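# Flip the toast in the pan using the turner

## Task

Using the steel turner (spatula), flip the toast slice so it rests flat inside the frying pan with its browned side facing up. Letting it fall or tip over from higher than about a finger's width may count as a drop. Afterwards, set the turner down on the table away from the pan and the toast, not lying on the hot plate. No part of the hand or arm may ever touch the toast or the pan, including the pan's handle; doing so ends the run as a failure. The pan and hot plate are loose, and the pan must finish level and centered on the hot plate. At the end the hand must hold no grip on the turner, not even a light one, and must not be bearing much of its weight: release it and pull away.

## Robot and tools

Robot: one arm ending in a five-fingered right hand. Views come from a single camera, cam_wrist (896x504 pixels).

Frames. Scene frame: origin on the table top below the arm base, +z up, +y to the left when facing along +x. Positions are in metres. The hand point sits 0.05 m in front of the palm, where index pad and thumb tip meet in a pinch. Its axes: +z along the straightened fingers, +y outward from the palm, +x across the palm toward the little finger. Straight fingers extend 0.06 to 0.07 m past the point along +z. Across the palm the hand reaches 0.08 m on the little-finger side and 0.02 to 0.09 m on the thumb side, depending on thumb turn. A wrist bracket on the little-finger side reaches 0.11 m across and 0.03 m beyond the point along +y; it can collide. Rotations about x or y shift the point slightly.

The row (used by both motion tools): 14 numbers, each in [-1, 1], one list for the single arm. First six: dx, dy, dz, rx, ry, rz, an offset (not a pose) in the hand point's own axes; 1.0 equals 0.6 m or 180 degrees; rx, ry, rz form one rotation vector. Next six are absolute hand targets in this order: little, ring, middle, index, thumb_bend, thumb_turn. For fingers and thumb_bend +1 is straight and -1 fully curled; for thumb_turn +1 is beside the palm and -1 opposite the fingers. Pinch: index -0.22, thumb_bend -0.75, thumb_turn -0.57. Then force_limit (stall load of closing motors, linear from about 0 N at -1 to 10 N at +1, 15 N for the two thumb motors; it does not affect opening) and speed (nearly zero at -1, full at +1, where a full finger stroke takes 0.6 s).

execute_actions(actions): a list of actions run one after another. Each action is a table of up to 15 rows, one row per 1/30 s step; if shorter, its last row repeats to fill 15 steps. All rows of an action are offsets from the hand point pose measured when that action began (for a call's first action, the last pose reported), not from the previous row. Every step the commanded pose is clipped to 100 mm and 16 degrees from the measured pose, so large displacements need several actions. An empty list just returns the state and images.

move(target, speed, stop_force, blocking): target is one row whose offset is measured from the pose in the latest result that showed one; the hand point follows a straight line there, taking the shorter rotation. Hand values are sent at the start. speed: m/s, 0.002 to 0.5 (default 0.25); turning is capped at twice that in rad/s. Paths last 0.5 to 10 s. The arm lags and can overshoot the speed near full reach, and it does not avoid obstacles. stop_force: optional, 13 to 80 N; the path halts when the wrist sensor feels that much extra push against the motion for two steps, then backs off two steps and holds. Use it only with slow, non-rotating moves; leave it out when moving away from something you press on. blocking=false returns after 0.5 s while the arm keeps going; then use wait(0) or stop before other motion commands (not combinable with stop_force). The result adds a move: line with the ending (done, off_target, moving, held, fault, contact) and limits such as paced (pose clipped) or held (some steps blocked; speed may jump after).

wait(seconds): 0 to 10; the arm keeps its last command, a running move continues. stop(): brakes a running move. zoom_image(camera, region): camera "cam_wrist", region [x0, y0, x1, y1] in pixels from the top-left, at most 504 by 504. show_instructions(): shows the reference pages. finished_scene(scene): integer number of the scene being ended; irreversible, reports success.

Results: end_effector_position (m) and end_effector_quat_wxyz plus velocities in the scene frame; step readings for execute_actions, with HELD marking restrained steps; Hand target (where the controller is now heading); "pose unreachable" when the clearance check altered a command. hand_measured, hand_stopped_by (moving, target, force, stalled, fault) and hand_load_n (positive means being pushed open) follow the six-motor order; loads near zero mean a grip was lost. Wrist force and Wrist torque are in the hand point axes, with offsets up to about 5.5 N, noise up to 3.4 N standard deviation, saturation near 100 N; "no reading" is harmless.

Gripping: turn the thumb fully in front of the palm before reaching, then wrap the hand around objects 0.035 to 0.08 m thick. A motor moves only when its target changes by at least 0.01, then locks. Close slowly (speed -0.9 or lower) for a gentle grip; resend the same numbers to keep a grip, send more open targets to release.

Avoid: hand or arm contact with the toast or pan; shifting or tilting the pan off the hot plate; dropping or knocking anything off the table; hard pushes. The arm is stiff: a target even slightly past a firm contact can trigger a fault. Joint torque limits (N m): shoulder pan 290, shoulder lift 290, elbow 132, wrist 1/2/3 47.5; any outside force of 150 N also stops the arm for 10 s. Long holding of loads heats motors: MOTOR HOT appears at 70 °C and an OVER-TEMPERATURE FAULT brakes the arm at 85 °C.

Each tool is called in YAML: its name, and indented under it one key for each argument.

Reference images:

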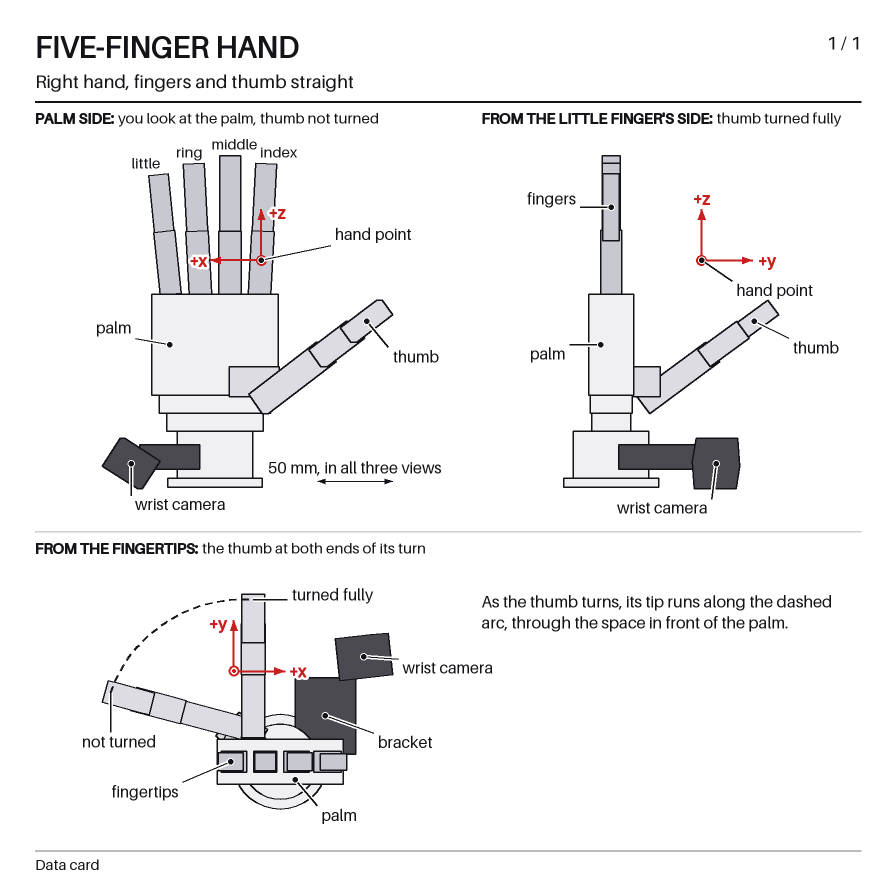

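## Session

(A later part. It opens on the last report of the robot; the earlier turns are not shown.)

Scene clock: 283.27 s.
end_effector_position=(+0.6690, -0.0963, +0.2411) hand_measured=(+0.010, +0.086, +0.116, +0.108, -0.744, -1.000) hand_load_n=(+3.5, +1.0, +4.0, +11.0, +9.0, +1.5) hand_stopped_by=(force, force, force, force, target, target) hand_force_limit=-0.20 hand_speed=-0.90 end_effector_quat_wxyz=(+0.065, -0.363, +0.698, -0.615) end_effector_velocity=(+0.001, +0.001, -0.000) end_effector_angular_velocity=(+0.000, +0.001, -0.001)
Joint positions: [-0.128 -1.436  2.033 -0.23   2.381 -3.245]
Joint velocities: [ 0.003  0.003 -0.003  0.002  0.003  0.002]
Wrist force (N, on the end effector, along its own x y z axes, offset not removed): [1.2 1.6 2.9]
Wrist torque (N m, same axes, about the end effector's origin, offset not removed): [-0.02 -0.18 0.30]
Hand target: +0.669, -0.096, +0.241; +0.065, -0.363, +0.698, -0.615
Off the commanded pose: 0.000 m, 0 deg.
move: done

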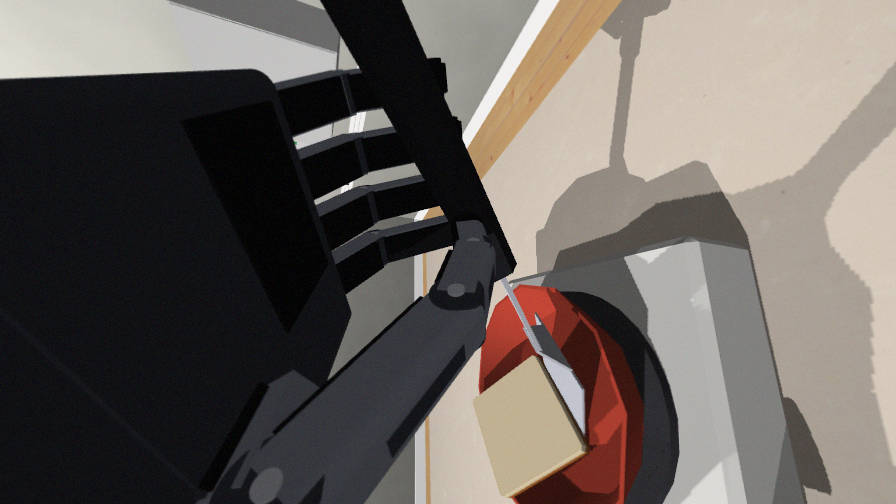

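move:
  target: [-0.0234,-0.0087,-0.0015,0,0,0,-0.45,-0.5,-0.5,-0.4,-0.75,-1,-0.2,-0.9]
  speed: 0.02

zoom_image:
  camera: "cam_wrist"
  region: [420, 270, 680, 504]

Scene clock: 286.00 s.
end_effector_position=(+0.6808, -0.0873, +0.2411) hand_measured=(+0.010, +0.086, +0.116, +0.108, -0.744, -1.000) hand_load_n=(+3.5, +1.0, +4.0, +11.0, +9.0, +1.5) hand_stopped_by=(force, force, force, force, target, target) hand_force_limit=-0.20 hand_speed=-0.90 end_effector_quat_wxyz=(+0.065, -0.363, +0.698, -0.615) end_effector_velocity=(+0.001, +0.001, +0.000) end_effector_angular_velocity=(-0.001, -0.001, -0.000)
Joint positions: [-0.107 -1.413  2.007 -0.219  2.4   -3.234]
Joint velocities: [ 0.002  0.002 -0.003  0.001  0.002  0.   ]
Wrist force (N, on the end effector, along its own x y z axes, offset not removed): [1.0 4.6 0.8]
Wrist torque (N m, same axes, about the end effector's origin, offset not removed): [0.54 0.00 0.42]
Hand target: +0.681, -0.087, +0.241; +0.065, -0.363, +0.698, -0.615
Off the commanded pose: 0.000 m, 0 deg.
move: done

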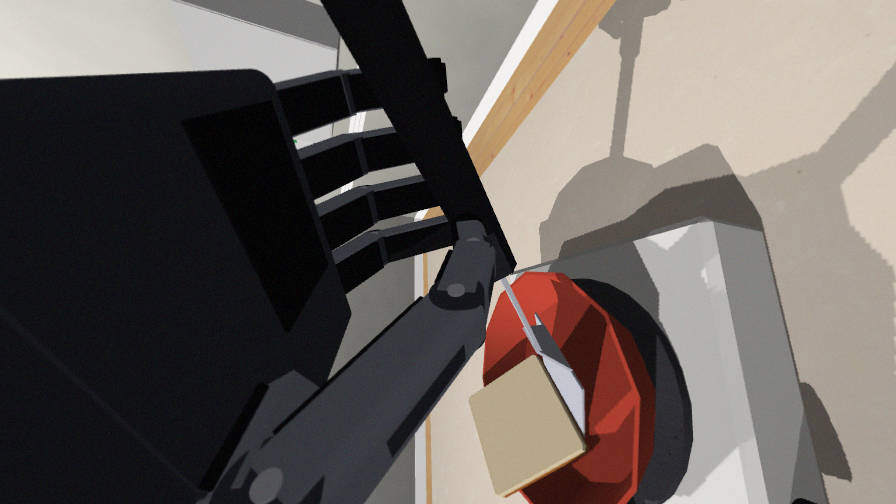

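Region (420, 270, 680, 504) of cam_wrist's 896x504 image, scaled by 1.938, with more detail than that image has; it fills the top 454 rows of this view, and the rest is white.

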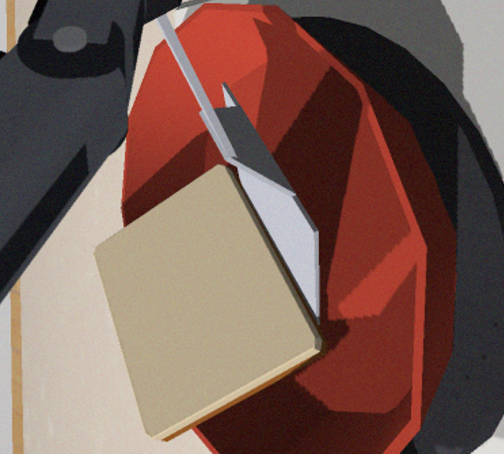

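move:
  target: [-0.0189,-0.0065,-0.0011,0,0,0,-0.45,-0.5,-0.5,-0.4,-0.75,-1,-0.2,-0.9]
  speed: 0.015

zoom_image:
  camera: "cam_wrist"
  region: [420, 270, 680, 504]

Scene clock: 288.57 s.
end_effector_position=(+0.6903, -0.0802, +0.2407) hand_measured=(+0.010, +0.086, +0.116, +0.108, -0.744, -1.000) hand_load_n=(+3.5, +1.0, +4.5, +11.5, +9.0, +1.5) hand_stopped_by=(force, force, force, force, target, target) hand_force_limit=-0.20 hand_speed=-0.90 end_effector_quat_wxyz=(+0.065, -0.363, +0.698, -0.615) end_effector_velocity=(+0.002, +0.001, +0.001) end_effector_angular_velocity=(-0.000, -0.002, +0.001)
Joint positions: [-0.092 -1.395  1.986 -0.21   2.414 -3.226]
Joint velocities: [ 0.003  0.002 -0.004  0.001  0.002  0.001]
Wrist force (N, on the end effector, along its own x y z axes, offset not removed): [1.7 2.7 -0.1]
Wrist torque (N m, same axes, about the end effector's origin, offset not removed): [0.37 0.08 0.40]
Hand target: +0.690, -0.080, +0.241; +0.065, -0.363, +0.698, -0.615
Off the commanded pose: 0.000 m, 0 deg.
move: done

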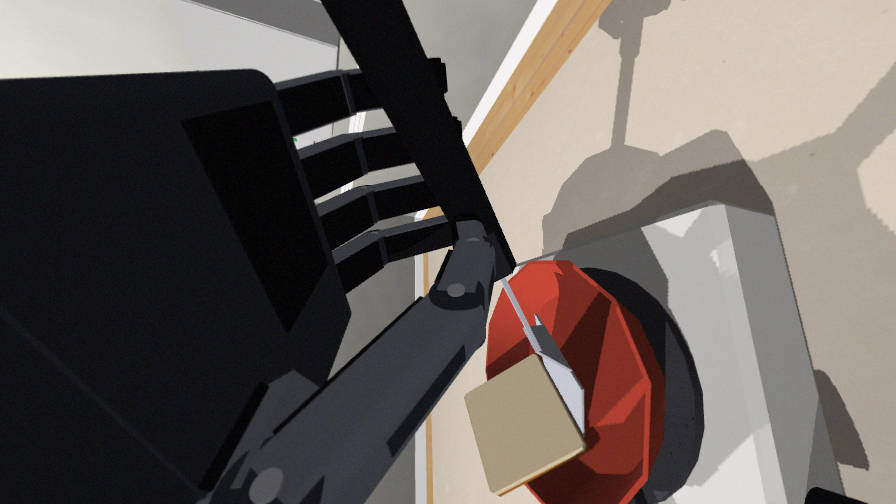

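Region (420, 270, 680, 504) of cam_wrist's 896x504 image, scaled by 1.938, with more detail than that image has; it fills the top 454 rows of this view, and the rest is white.

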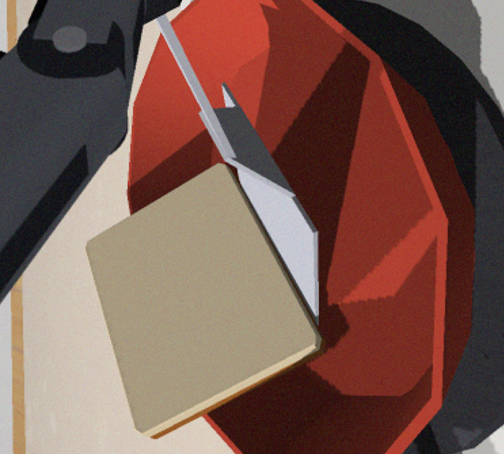

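move:
  target: [-0.0094,-0.0035,-0.0006,0,0,0,-0.45,-0.5,-0.5,-0.4,-0.75,-1,-0.2,-0.9]
  speed: 0.01

zoom_image:
  camera: "cam_wrist"
  region: [460, 330, 640, 504]

Scene clock: 294.23 s.
end_effector_position=(+0.6950, -0.0766, +0.2407) hand_measured=(+0.010, +0.086, +0.116, +0.108, -0.744, -1.000) hand_load_n=(+3.5, +1.0, +4.5, +11.5, +8.5, +1.5) hand_stopped_by=(force, force, force, force, target, target) hand_force_limit=-0.20 hand_speed=-0.90 end_effector_quat_wxyz=(+0.065, -0.363, +0.698, -0.615) end_effector_velocity=(+0.001, +0.001, +0.000) end_effector_angular_velocity=(-0.000, +0.001, +0.000)
Joint positions: [-0.085 -1.386  1.975 -0.205  2.421 -3.221]
Joint velocities: [ 0.002  0.002 -0.003  0.002  0.002  0.   ]
Wrist force (N, on the end effector, along its own x y z axes, offset not removed): [0.0 1.4 1.3]
Wrist torque (N m, same axes, about the end effector's origin, offset not removed): [0.10 0.29 0.23]
Hand target: +0.695, -0.077, +0.241; +0.065, -0.363, +0.698, -0.615
Off the commanded pose: 0.000 m, 0 deg.
move: done

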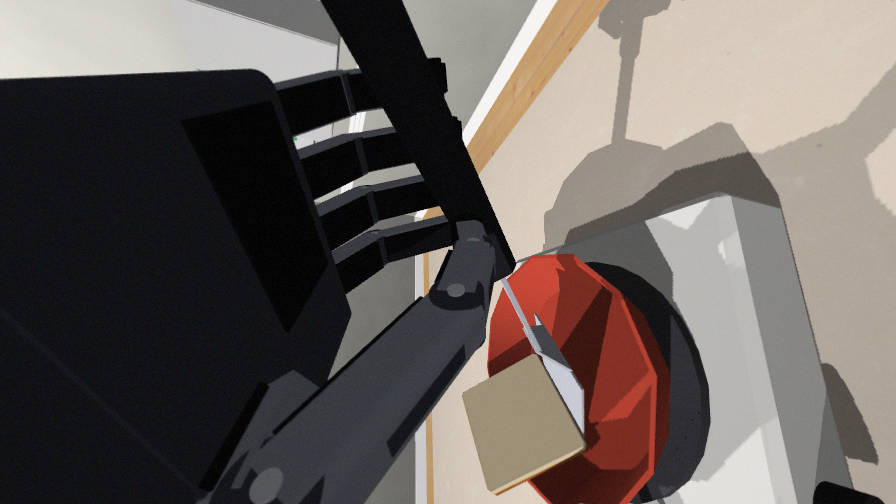

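Region (460, 330, 640, 504) of cam_wrist's 896x504 image, scaled by 2.800, with more detail than that image has; it fills the top 487 rows of this view, and the rest is white.

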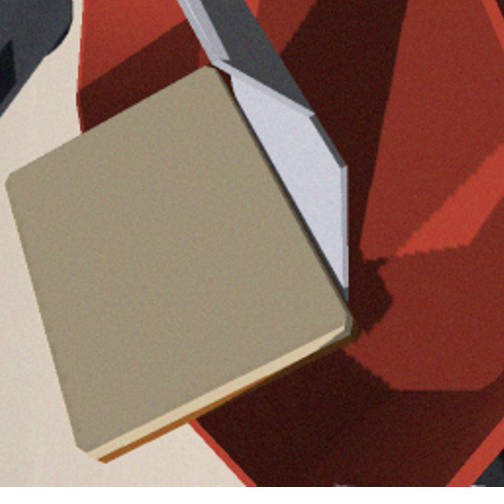

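move:
  target: [-0.0094,-0.0035,-0.0006,0,0,0,-0.45,-0.5,-0.5,-0.4,-0.75,-1,-0.2,-0.9]
  speed: 0.01

zoom_image:
  camera: "cam_wrist"
  region: [460, 330, 640, 504]

Scene clock: 296.90 s.
end_effector_position=(+0.6997, -0.0730, +0.2406) hand_measured=(+0.010, +0.086, +0.116, +0.108, -0.744, -1.000) hand_load_n=(+3.5, +1.0, +4.5, +11.5, +8.5, +1.5) hand_stopped_by=(force, force, force, force, target, target) hand_force_limit=-0.20 hand_speed=-0.90 end_effector_quat_wxyz=(+0.065, -0.363, +0.698, -0.615) end_effector_velocity=(+0.001, +0.001, +0.001) end_effector_angular_velocity=(+0.000, -0.002, +0.002)
Joint positions: [-0.077 -1.377  1.965 -0.2    2.428 -3.217]
Joint velocities: [ 0.002  0.    -0.003  0.001  0.     0.001]
Wrist force (N, on the end effector, along its own x y z axes, offset not removed): [0.7 1.9 1.6]
Wrist torque (N m, same axes, about the end effector's origin, offset not removed): [0.10 0.02 0.31]
Hand target: +0.700, -0.073, +0.241; +0.065, -0.363, +0.698, -0.615
Off the commanded pose: 0.000 m, 0 deg.
move: done

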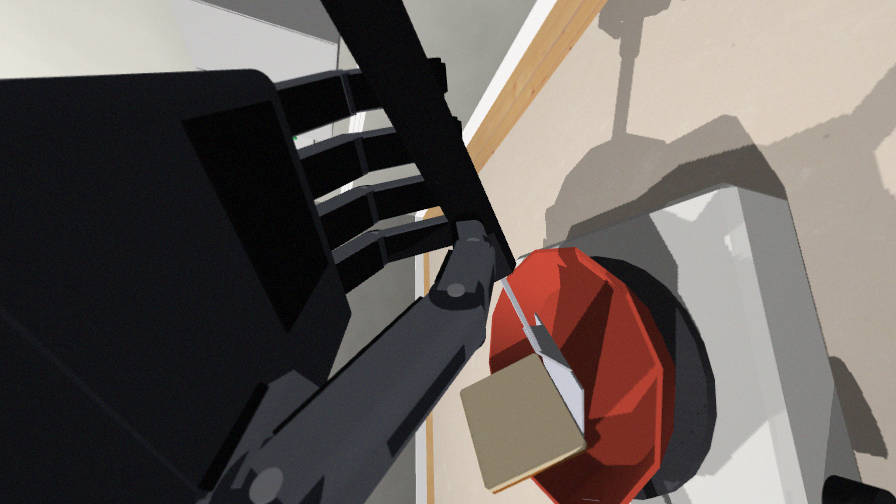

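Region (460, 330, 640, 504) of cam_wrist's 896x504 image, scaled by 2.800, with more detail than that image has; it fills the top 487 rows of this view, and the rest is white.

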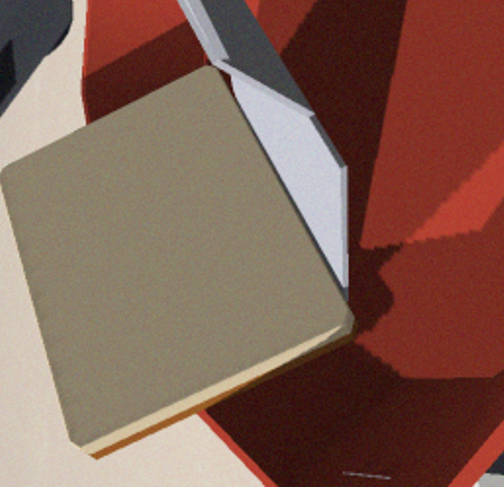

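move:
  target: [-0.0056,-0.0017,-0.0002,0,0,0,-0.45,-0.5,-0.5,-0.4,-0.75,-1,-0.2,-0.9]
  speed: 0.006

zoom_image:
  camera: "cam_wrist"
  region: [460, 330, 640, 504]

Scene clock: 299.43 s.
end_effector_position=(+0.7024, -0.0710, +0.2404) hand_measured=(+0.010, +0.086, +0.116, +0.108, -0.744, -1.000) hand_load_n=(+4.0, +1.0, +4.5, +11.5, +8.5, +1.5) hand_stopped_by=(force, force, force, force, target, target) hand_force_limit=-0.20 hand_speed=-0.90 end_effector_quat_wxyz=(+0.065, -0.363, +0.698, -0.615) end_effector_velocity=(+0.001, +0.001, -0.000) end_effector_angular_velocity=(-0.000, +0.001, -0.000)
Joint positions: [-0.073 -1.372  1.958 -0.198  2.432 -3.215]
Joint velocities: [ 0.001  0.001 -0.002  0.001  0.001  0.   ]
Wrist force (N, on the end effector, along its own x y z axes, offset not removed): [0.7 1.5 0.9]
Wrist torque (N m, same axes, about the end effector's origin, offset not removed): [0.21 0.16 0.25]
Hand target: +0.703, -0.071, +0.240; +0.065, -0.363, +0.698, -0.615
Off the commanded pose: 0.000 m, 0 deg.
move: done

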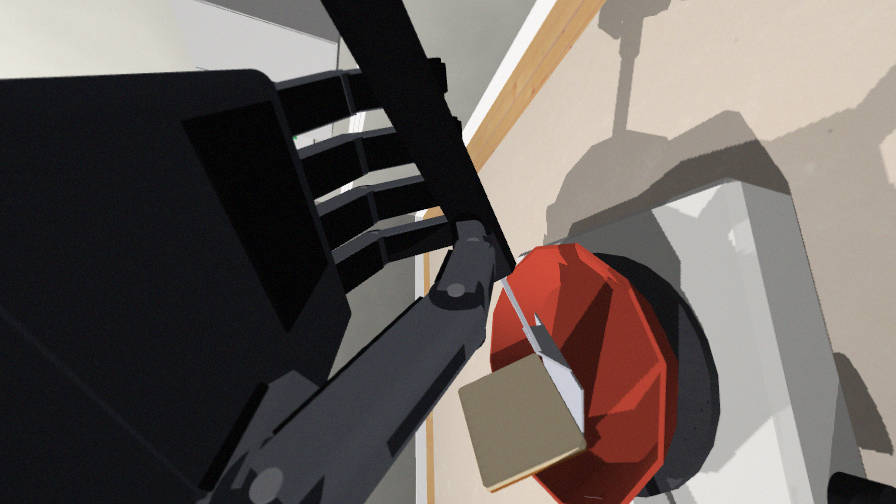

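Region (460, 330, 640, 504) of cam_wrist's 896x504 image, scaled by 2.800, with more detail than that image has; it fills the top 487 rows of this view, and the rest is white.

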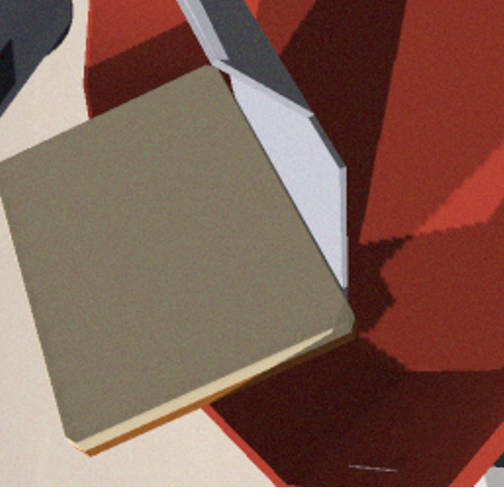

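move:
  target: [0.0953,0.033,0.0055,0,0,0,-0.45,-0.5,-0.5,-0.4,-0.75,-1,-0.2,-0.9]
  speed: 0.03

zoom_image:
  camera: "cam_wrist"
  region: [460, 300, 670, 504]

Scene clock: 315.93 s.
end_effector_position=(+0.6543, -0.1075, +0.2421) hand_measured=(+0.010, +0.086, +0.116, +0.108, -0.744, -1.000) hand_load_n=(+3.5, +1.0, +4.0, +10.5, +10.0, +1.5) hand_stopped_by=(force, force, force, force, target, target) hand_force_limit=-0.20 hand_speed=-0.90 end_effector_quat_wxyz=(+0.065, -0.363, +0.698, -0.615) end_effector_velocity=(-0.002, -0.002, +0.000) end_effector_angular_velocity=(-0.000, +0.000, -0.001)
Joint positions: [-0.154 -1.466  2.064 -0.241  2.356 -3.258]
Joint velocities: [-0.003 -0.003  0.003 -0.001 -0.002 -0.002]
Wrist force (N, on the end effector, along its own x y z axes, offset not removed): [-2.8 5.1 1.1]
Wrist torque (N m, same axes, about the end effector's origin, offset not removed): [0.40 0.31 0.03]
Hand target: +0.654, -0.108, +0.242; +0.065, -0.363, +0.698, -0.615
Off the commanded pose: 0.000 m, 0 deg.
move: done

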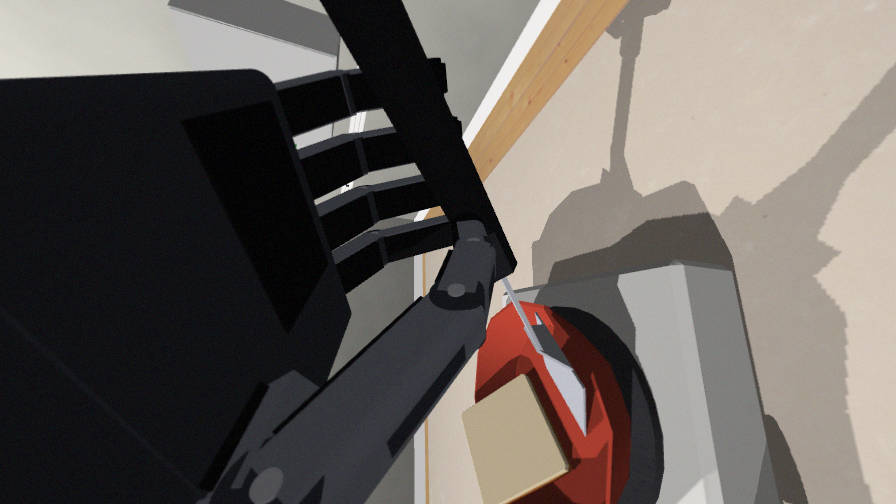

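Region (460, 300, 670, 504) of cam_wrist's 896x504 image, scaled by 2.400, with more detail than that image has; it fills the top 490 rows of this view, and the rest is white.

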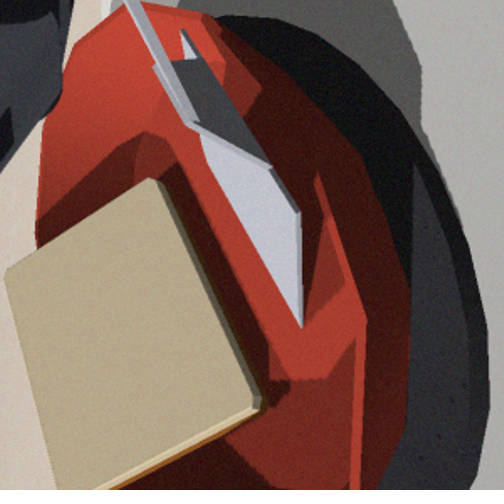

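execute_actions:
  actions:
    - [[-0.0077,-0.0356,-0.0088,0,0,0,-0.45,-0.5,-0.5,-0.4,-0.75,-1,-0.2,-0.9]]
    - [[-0.0296,-0.011,-0.0019,0,0,0,-0.45,-0.5,-0.5,-0.4,-0.75,-1,-0.2,-0.9]]
    - [[0,0,0,0,0,0,-0.45,-0.5,-0.5,-0.4,-0.75,-1,-0.2,-0.9]]

zoom_image:
  camera: "cam_wrist"
  region: [460, 300, 670, 504]

Scene clock: 332.93 s.
end_effector_position=(+0.6789, -0.0887, +0.2610) hand_measured=(+0.010, +0.086, +0.116, +0.108, -0.744, -1.000) hand_load_n=(+3.0, +1.0, +4.0, +9.0, +10.0, +2.0) hand_stopped_by=(force, force, force, force, target, target) hand_force_limit=-0.20 hand_speed=-0.90 end_effector_quat_wxyz=(+0.065, -0.363, +0.697, -0.615) end_effector_velocity=(-0.000, +0.000, +0.001) end_effector_angular_velocity=(+0.000, -0.002, +0.001)
Joint positions: [-0.111 -1.436  1.993 -0.183  2.397 -3.236]
Joint velocities: [-0.    -0.002  0.001 -0.    -0.001  0.   ]
Wrist force (N, on the end effector, along its own x y z axes, offset not removed): [-1.7 3.3 0.8]
Wrist torque (N m, same axes, about the end effector's origin, offset not removed): [0.07 0.12 -0.03]
Hand target: +0.679, -0.089, +0.261; +0.065, -0.363, +0.697, -0.615
Off the commanded pose: 0.000 m, 0 deg.
Step readings (end_effector_position; steps 1 to 15: 1st action; 16 to 30: 2nd action; 31 to 45: 3rd action):
0: (+0.6541, -0.1076, +0.2421)
1: (+0.6543, -0.1073, +0.2425)
2: (+0.6560, -0.1058, +0.2458)
4: (+0.6599, -0.1030, +0.2534)
8: (+0.6629, -0.1008, +0.2596)
15: (+0.6638, -0.1002, +0.2610)
16: (+0.6642, -0.0998, +0.2610)
17: (+0.6669, -0.0975, +0.2610)
19: (+0.6728, -0.0930, +0.2610)
23: (+0.6776, -0.0896, +0.2610)
30: (+0.6788, -0.0887, +0.2609)
31: (+0.6789, -0.0887, +0.2610)
32: (+0.6789, -0.0887, +0.2610)
34: (+0.6789, -0.0887, +0.2610)
38: (+0.6789, -0.0887, +0.2610)
45: end_effector_position above

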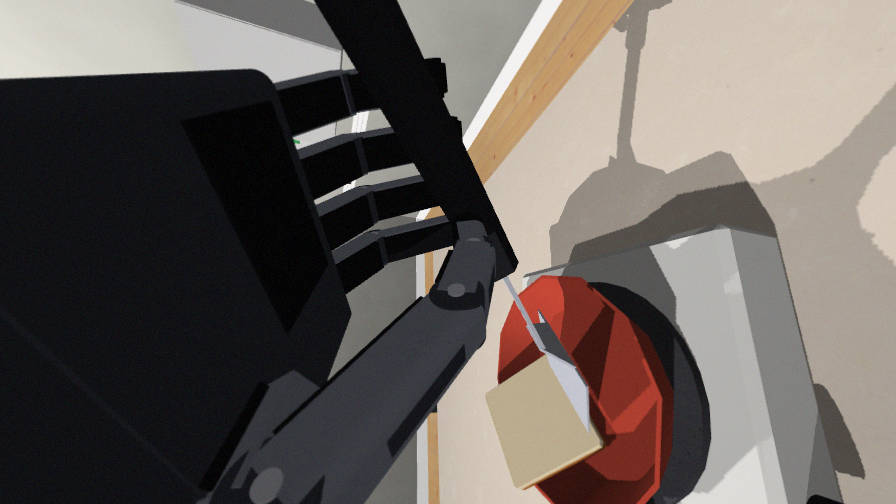

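Region (460, 300, 670, 504) of cam_wrist's 896x504 image, scaled by 2.400, with more detail than that image has; it fills the top 490 rows of this view, and the rest is white.

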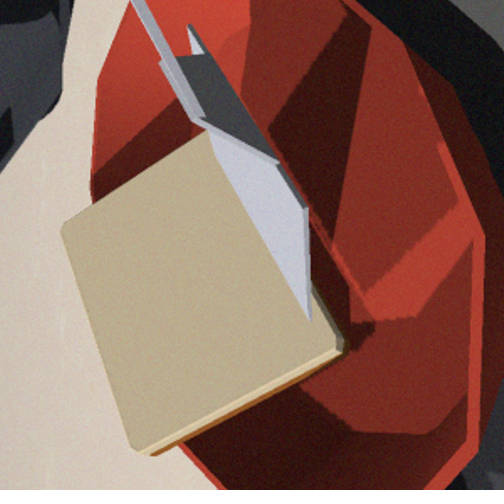

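execute_actions:
  actions:
    - [[-0.0012,0.003,0.0008,0,0,0,-0.45,-0.5,-0.5,-0.4,-0.75,-1,-0.2,-0.9]]

execute_actions:
  actions:
    - [[-0.0012,0.003,0.0008,0,0,0,-0.45,-0.5,-0.5,-0.4,-0.75,-1,-0.2,-0.9]]

zoom_image:
  camera: "cam_wrist"
  region: [460, 300, 670, 504]

Scene clock: 335.17 s.
end_effector_position=(+0.6789, -0.0887, +0.2590) hand_measured=(+0.010, +0.086, +0.116, +0.108, -0.744, -1.000) hand_load_n=(+3.0, +1.0, +4.0, +9.0, +10.0, +2.0) hand_stopped_by=(force, force, force, force, target, target) hand_force_limit=-0.20 hand_speed=-0.90 end_effector_quat_wxyz=(+0.065, -0.363, +0.697, -0.615) end_effector_velocity=(+0.000, +0.001, -0.001) end_effector_angular_velocity=(+0.001, +0.001, +0.003)
Joint positions: [-0.111 -1.435  1.995 -0.187  2.397 -3.236]
Joint velocities: [ 0.001  0.001  0.001 -0.001 -0.002  0.   ]
Wrist force (N, on the end effector, along its own x y z axes, offset not removed): [-1.6 4.8 1.9]
Wrist torque (N m, same axes, about the end effector's origin, offset not removed): [0.24 0.04 0.02]
Hand target: +0.679, -0.089, +0.259; +0.065, -0.363, +0.697, -0.615
Off the commanded pose: 0.000 m, 0 deg.
Step readings (end_effector_position):
0: (+0.6789, -0.0887, +0.2609)
1: (+0.6789, -0.0887, +0.2609)
2: (+0.6789, -0.0888, +0.2606)
4: (+0.6789, -0.0888, +0.2599)
8: (+0.6789, -0.0888, +0.2593)
15: end_effector_position above

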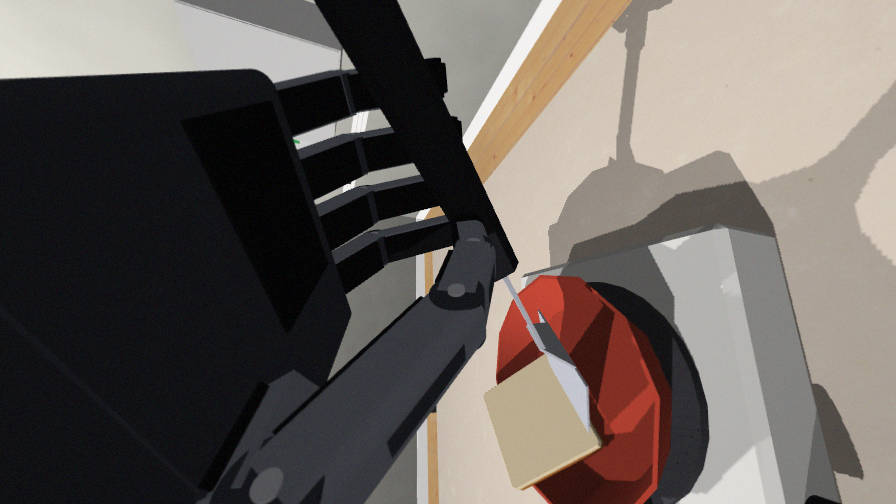

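Scene clock: 335.67 s.
end_effector_position=(+0.6789, -0.0887, +0.2570) hand_measured=(+0.010, +0.086, +0.116, +0.108, -0.744, -1.000) hand_load_n=(+3.0, +1.0, +4.0, +9.0, +10.0, +2.0) hand_stopped_by=(force, force, force, force, target, target) hand_force_limit=-0.20 hand_speed=-0.90 end_effector_quat_wxyz=(+0.065, -0.363, +0.697, -0.615) end_effector_velocity=(+0.001, -0.000, -0.001) end_effector_angular_velocity=(+0.001, +0.000, +0.001)
Joint positions: [-0.111 -1.433  1.997 -0.191  2.397 -3.236]
Joint velocities: [-0.001  0.001  0.    -0.001 -0.001 -0.   ]
Wrist force (N, on the end effector, along its own x y z axes, offset not removed): [0.8 4.6 2.5]
Wrist torque (N m, same axes, about the end effector's origin, offset not removed): [0.14 -0.30 0.17]
Hand target: +0.679, -0.089, +0.257; +0.065, -0.363, +0.697, -0.615
Off the commanded pose: 0.000 m, 0 deg.
Step readings (end_effector_position):
0: (+0.6789, -0.0887, +0.2590)
1: (+0.6789, -0.0887, +0.2589)
2: (+0.6789, -0.0887, +0.2585)
4: (+0.6789, -0.0887, +0.2578)
8: (+0.6789, -0.0887, +0.2572)
15: end_effector_position above

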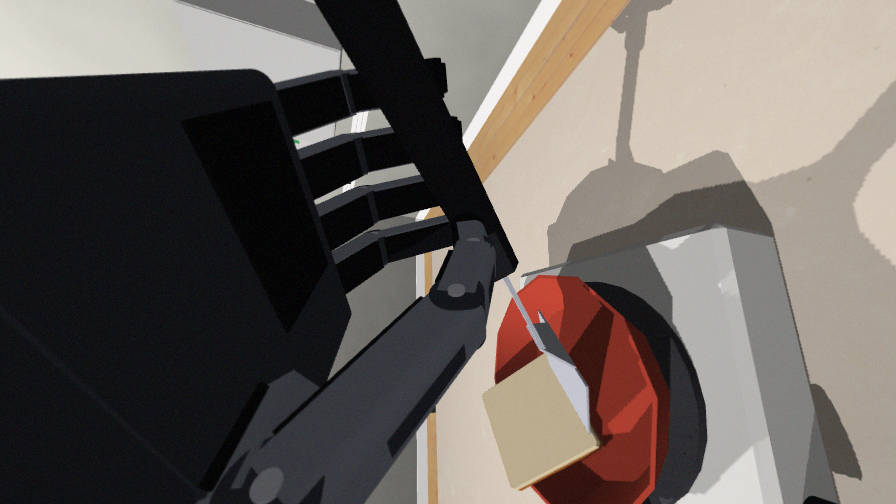

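Region (460, 300, 670, 504) of cam_wrist's 896x504 image, scaled by 2.400, with more detail than that image has; it fills the top 490 rows of this view, and the rest is white.

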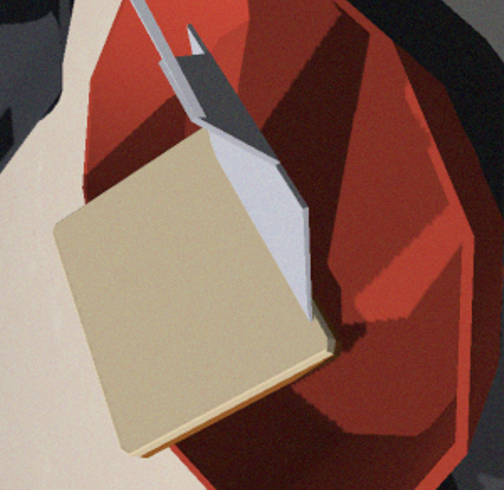

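execute_actions:
  actions:
    - [[-0.0078,-0.0029,-0.0005,0,0,0,-0.45,-0.5,-0.5,-0.4,-0.75,-1,-0.2,-0.9]]
    - [[-0.0009,0.0023,0.0006,0,0,0,-0.45,-0.5,-0.5,-0.4,-0.75,-1,-0.2,-0.9]]

zoom_image:
  camera: "cam_wrist"
  region: [460, 300, 670, 504]

Scene clock: 339.17 s.
end_effector_position=(+0.6829, -0.0857, +0.2555) hand_measured=(+0.010, +0.086, +0.116, +0.108, -0.744, -1.000) hand_load_n=(+3.0, +1.0, +4.5, +10.0, +10.0, +2.0) hand_stopped_by=(force, force, force, force, target, target) hand_force_limit=-0.20 hand_speed=-0.90 end_effector_quat_wxyz=(+0.065, -0.363, +0.697, -0.615) end_effector_velocity=(-0.000, +0.000, +0.000) end_effector_angular_velocity=(-0.001, +0.001, +0.001)
Joint positions: [-0.104 -1.424  1.989 -0.19   2.403 -3.233]
Joint velocities: [ 0.    -0.001  0.    -0.    -0.001 -0.002]
Wrist force (N, on the end effector, along its own x y z axes, offset not removed): [-1.4 4.8 1.5]
Wrist torque (N m, same axes, about the end effector's origin, offset not removed): [0.48 0.19 0.16]
Hand target: +0.683, -0.086, +0.255; +0.065, -0.363, +0.697, -0.615
Off the commanded pose: 0.000 m, 0 deg.
Step readings (end_effector_position; steps 1 to 15: 1st action; 16 to 30: 2nd action):
0: (+0.6789, -0.0887, +0.2570)
1: (+0.6790, -0.0886, +0.2570)
2: (+0.6798, -0.0880, +0.2569)
4: (+0.6812, -0.0868, +0.2568)
8: (+0.6825, -0.0859, +0.2569)
15: (+0.6829, -0.0857, +0.2570)
16: (+0.6829, -0.0857, +0.2570)
17: (+0.6829, -0.0857, +0.2568)
19: (+0.6830, -0.0857, +0.2563)
23: (+0.6830, -0.0857, +0.2557)
30: end_effector_position above

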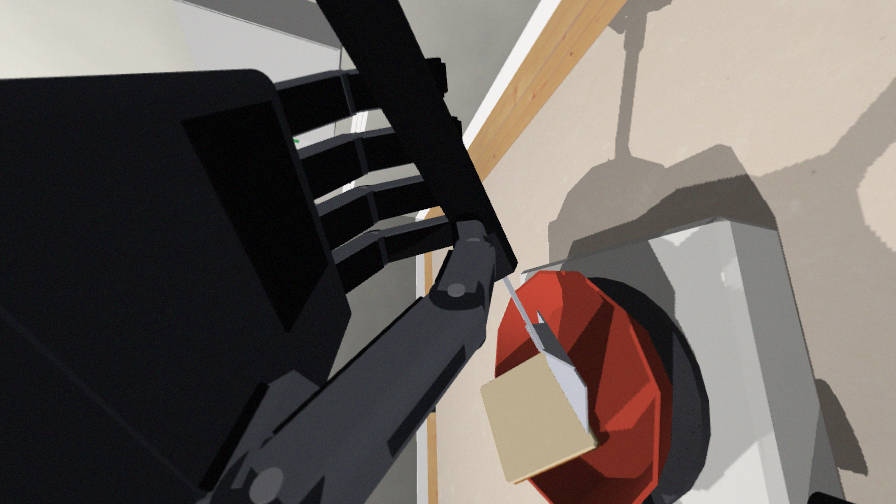

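Region (460, 300, 670, 504) of cam_wrist's 896x504 image, scaled by 2.400, with more detail than that image has; it fills the top 490 rows of this view, and the rest is white.

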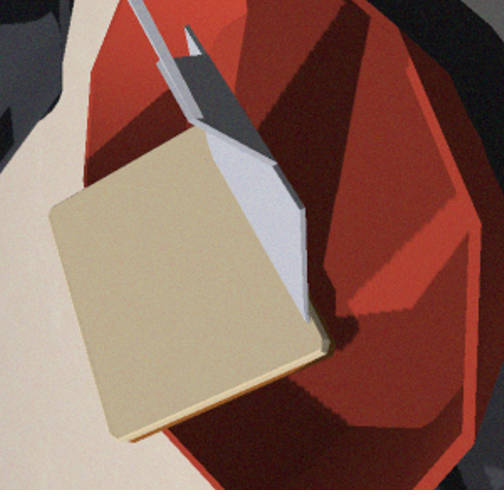

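execute_actions:
  actions:
    - [[-0.0012,0.003,0.0008,0,0,0,-0.45,-0.5,-0.5,-0.4,-0.75,-1,-0.2,-0.9]]

move:
  target: [0.0153,0.0066,0.0012,0,0,0,-0.45,-0.5,-0.5,-0.4,-0.75,-1,-0.2,-0.9]
  speed: 0.015

zoom_image:
  camera: "cam_wrist"
  region: [460, 300, 670, 504]

Scene clock: 341.07 s.
end_effector_position=(+0.6829, -0.0857, +0.2535) hand_measured=(+0.010, +0.086, +0.116, +0.108, -0.744, -1.000) hand_load_n=(+3.0, +1.0, +4.5, +10.5, +9.5, +2.0) hand_stopped_by=(force, force, force, force, target, target) hand_force_limit=-0.20 hand_speed=-0.90 end_effector_quat_wxyz=(+0.065, -0.363, +0.697, -0.615) end_effector_velocity=(-0.000, -0.000, -0.001) end_effector_angular_velocity=(-0.000, +0.002, -0.000)
Joint positions: [-0.104 -1.422  1.991 -0.194  2.403 -3.233]
Joint velocities: [-0.     0.001  0.     0.001  0.    -0.   ]
Wrist force (N, on the end effector, along its own x y z axes, offset not removed): [1.3 1.9 -0.6]
Wrist torque (N m, same axes, about the end effector's origin, offset not removed): [0.40 -0.01 0.36]
Hand target: +0.683, -0.086, +0.254; +0.065, -0.363, +0.697, -0.615
Off the commanded pose: 0.000 m, 0 deg.
Step readings (end_effector_position):
0: (+0.6829, -0.0857, +0.2555)
1: (+0.6829, -0.0857, +0.2554)
2: (+0.6829, -0.0857, +0.2550)
4: (+0.6829, -0.0857, +0.2543)
8: (+0.6829, -0.0857, +0.2537)
15: end_effector_position above

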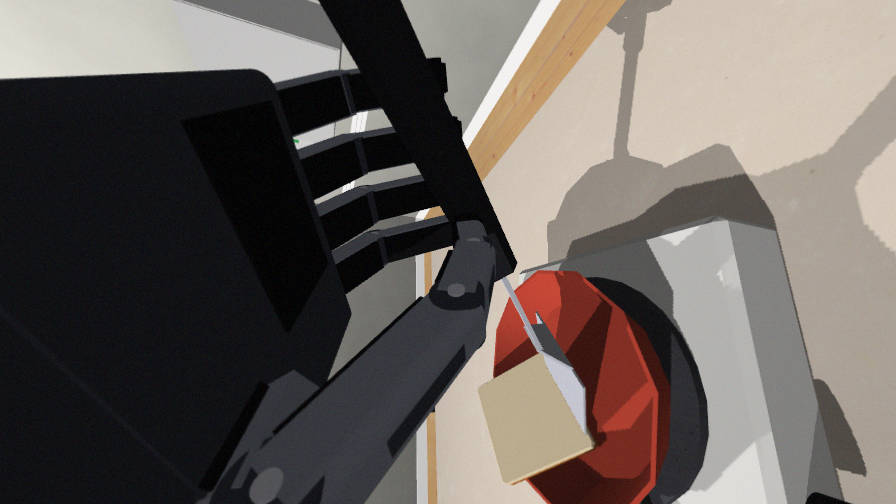

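Scene clock: 341.97 s.
end_effector_position=(+0.6750, -0.0917, +0.2531) hand_measured=(+0.010, +0.086, +0.116, +0.108, -0.744, -1.000) hand_load_n=(+3.5, +1.0, +4.0, +9.5, +10.0, +2.0) hand_stopped_by=(force, force, force, force, target, target) hand_force_limit=-0.20 hand_speed=-0.90 end_effector_quat_wxyz=(+0.065, -0.363, +0.697, -0.615) end_effector_velocity=(-0.001, -0.001, +0.000) end_effector_angular_velocity=(+0.000, +0.000, +0.002)
Joint positions: [-0.117 -1.436  2.009 -0.202  2.391 -3.24 ]
Joint velocities: [-0.002 -0.003  0.003 -0.002 -0.004 -0.002]
Wrist force (N, on the end effector, along its own x y z axes, offset not removed): [-0.3 4.6 0.4]
Wrist torque (N m, same axes, about the end effector's origin, offset not removed): [0.35 -0.05 0.10]
Hand target: +0.675, -0.092, +0.253; +0.065, -0.363, +0.697, -0.615
Off the commanded pose: 0.000 m, 0 deg.
move: done

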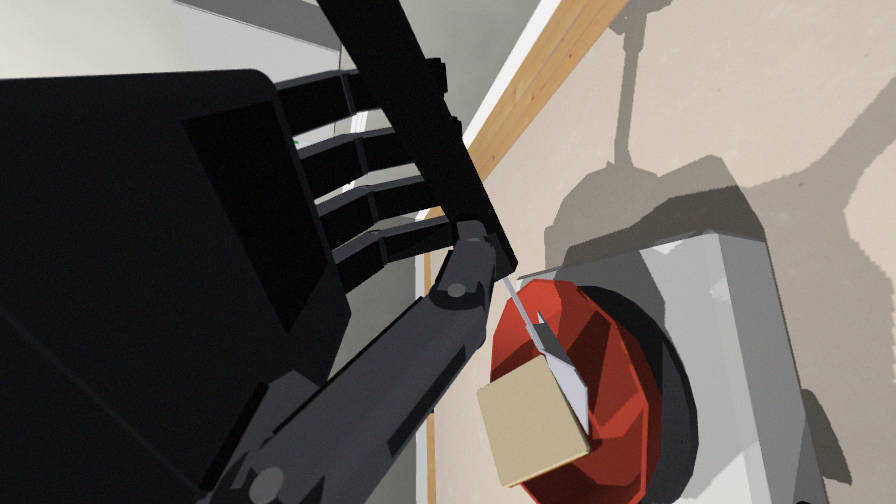

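Region (460, 300, 670, 504) of cam_wrist's 896x504 image, scaled by 2.400, with more detail than that image has; it fills the top 490 rows of this view, and the rest is white.

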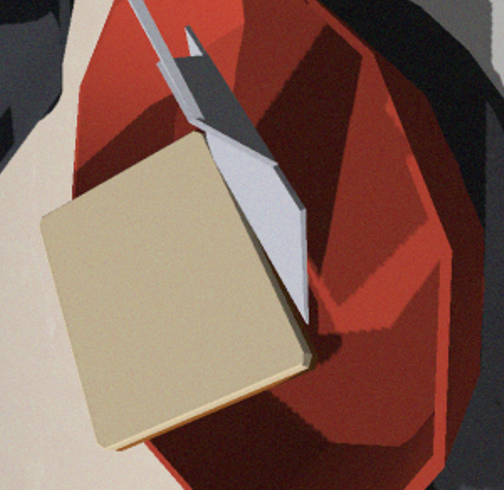

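execute_actions:
  actions:
    - [[0.0064,-0.0166,-0.0044,0,0,0,-0.45,-0.5,-0.5,-0.4,-0.75,-1,-0.2,-0.9]]
    - [[-0.0281,-0.0104,-0.0018,0,0,0,-0.45,-0.5,-0.5,-0.4,-0.75,-1,-0.2,-0.9]]
    - [[-0.0023,0.006,0.0016,0,0,0,-0.45,-0.5,-0.5,-0.4,-0.75,-1,-0.2,-0.9]]

zoom_image:
  camera: "cam_wrist"
  region: [460, 300, 670, 504]

Scene clock: 349.60 s.
end_effector_position=(+0.6893, -0.0808, +0.2600) hand_measured=(+0.010, +0.086, +0.116, +0.108, -0.744, -1.000) hand_load_n=(+3.0, +1.0, +4.5, +10.0, +9.5, +2.0) hand_stopped_by=(force, force, force, force, target, target) hand_force_limit=-0.20 hand_speed=-0.90 end_effector_quat_wxyz=(+0.065, -0.363, +0.697, -0.615) end_effector_velocity=(+0.001, +0.000, -0.002) end_effector_angular_velocity=(+0.000, +0.000, +0.001)
Joint positions: [-0.094 -1.415  1.971 -0.175  2.413 -3.227]
Joint velocities: [-0.     0.002  0.001 -0.003 -0.001 -0.   ]
Wrist force (N, on the end effector, along its own x y z axes, offset not removed): [0.0 3.4 1.0]
Wrist torque (N m, same axes, about the end effector's origin, offset not removed): [0.48 0.14 0.33]
Hand target: +0.689, -0.081, +0.260; +0.065, -0.363, +0.697, -0.615
Off the commanded pose: 0.000 m, 0 deg.
Step readings (end_effector_position; steps 1 to 15: 1st action; 16 to 30: 2nd action; 31 to 45: 3rd action):
0: (+0.6749, -0.0918, +0.2531)
1: (+0.6749, -0.0918, +0.2534)
2: (+0.6748, -0.0918, +0.2555)
4: (+0.6749, -0.0917, +0.2597)
8: (+0.6750, -0.0916, +0.2631)
15: (+0.6751, -0.0916, +0.2640)
16: (+0.6754, -0.0912, +0.2640)
17: (+0.6780, -0.0891, +0.2641)
19: (+0.6836, -0.0848, +0.2641)
23: (+0.6881, -0.0816, +0.2640)
30: (+0.6893, -0.0808, +0.2639)
31: (+0.6894, -0.0808, +0.2638)
32: (+0.6894, -0.0808, +0.2631)
34: (+0.6894, -0.0808, +0.2617)
38: (+0.6894, -0.0808, +0.2604)
45: end_effector_position above

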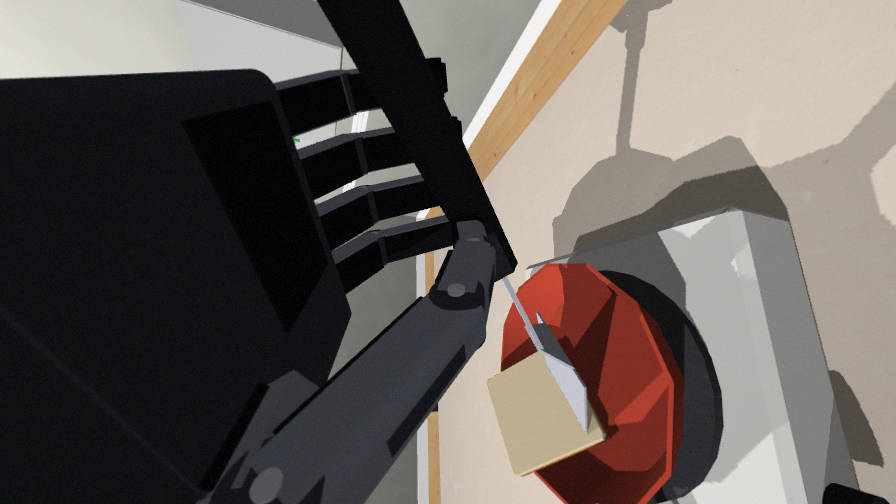

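Region (460, 300, 670, 504) of cam_wrist's 896x504 image, scaled by 2.400, with more detail than that image has; it fills the top 490 rows of this view, and the rest is white.

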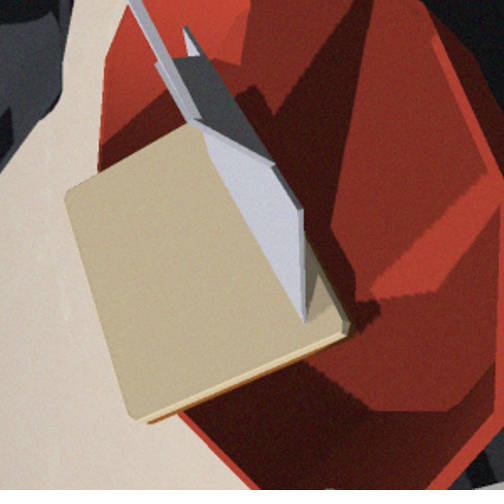

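move:
  target: [0.0136,0.0111,0.0024,0,0,0,-0.45,-0.5,-0.5,-0.4,-0.75,-1,-0.2,-0.9]
  speed: 0.015

zoom_image:
  camera: "cam_wrist"
  region: [460, 300, 670, 504]

Scene clock: 352.50 s.
end_effector_position=(+0.6814, -0.0868, +0.2566) hand_measured=(+0.010, +0.086, +0.116, +0.108, -0.744, -1.000) hand_load_n=(+3.0, +1.0, +4.0, +9.5, +10.0, +2.0) hand_stopped_by=(force, force, force, force, target, target) hand_force_limit=-0.20 hand_speed=-0.90 end_effector_quat_wxyz=(+0.065, -0.363, +0.697, -0.615) end_effector_velocity=(-0.001, -0.001, -0.001) end_effector_angular_velocity=(+0.000, +0.001, +0.001)
Joint positions: [-0.107 -1.427  1.991 -0.189  2.401 -3.234]
Joint velocities: [-0.003 -0.002  0.004 -0.002 -0.004 -0.002]
Wrist force (N, on the end effector, along its own x y z axes, offset not removed): [-1.0 2.1 0.9]
Wrist torque (N m, same axes, about the end effector's origin, offset not removed): [-0.06 0.04 -0.03]
Hand target: +0.681, -0.087, +0.257; +0.065, -0.363, +0.697, -0.615
Off the commanded pose: 0.000 m, 0 deg.
move: done

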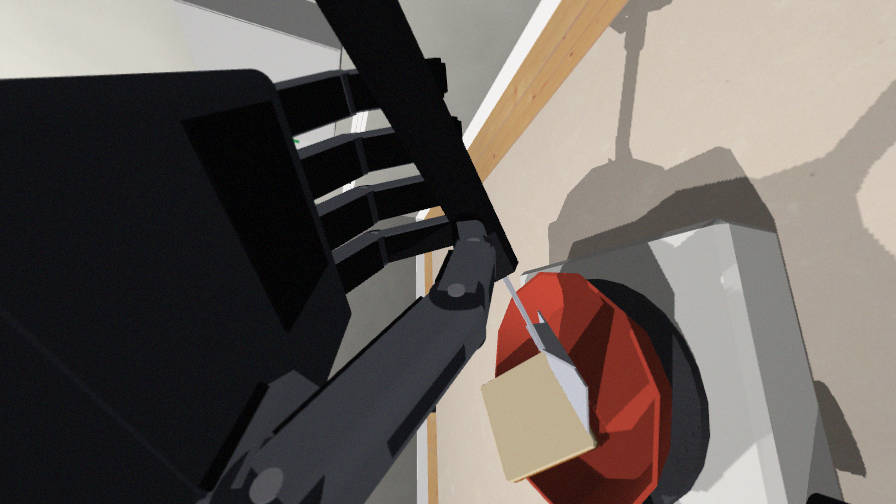

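Region (460, 300, 670, 504) of cam_wrist's 896x504 image, scaled by 2.400, with more detail than that image has; it fills the top 490 rows of this view, and the rest is white.

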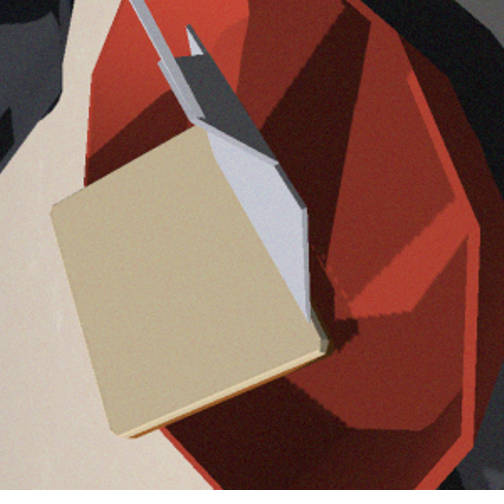

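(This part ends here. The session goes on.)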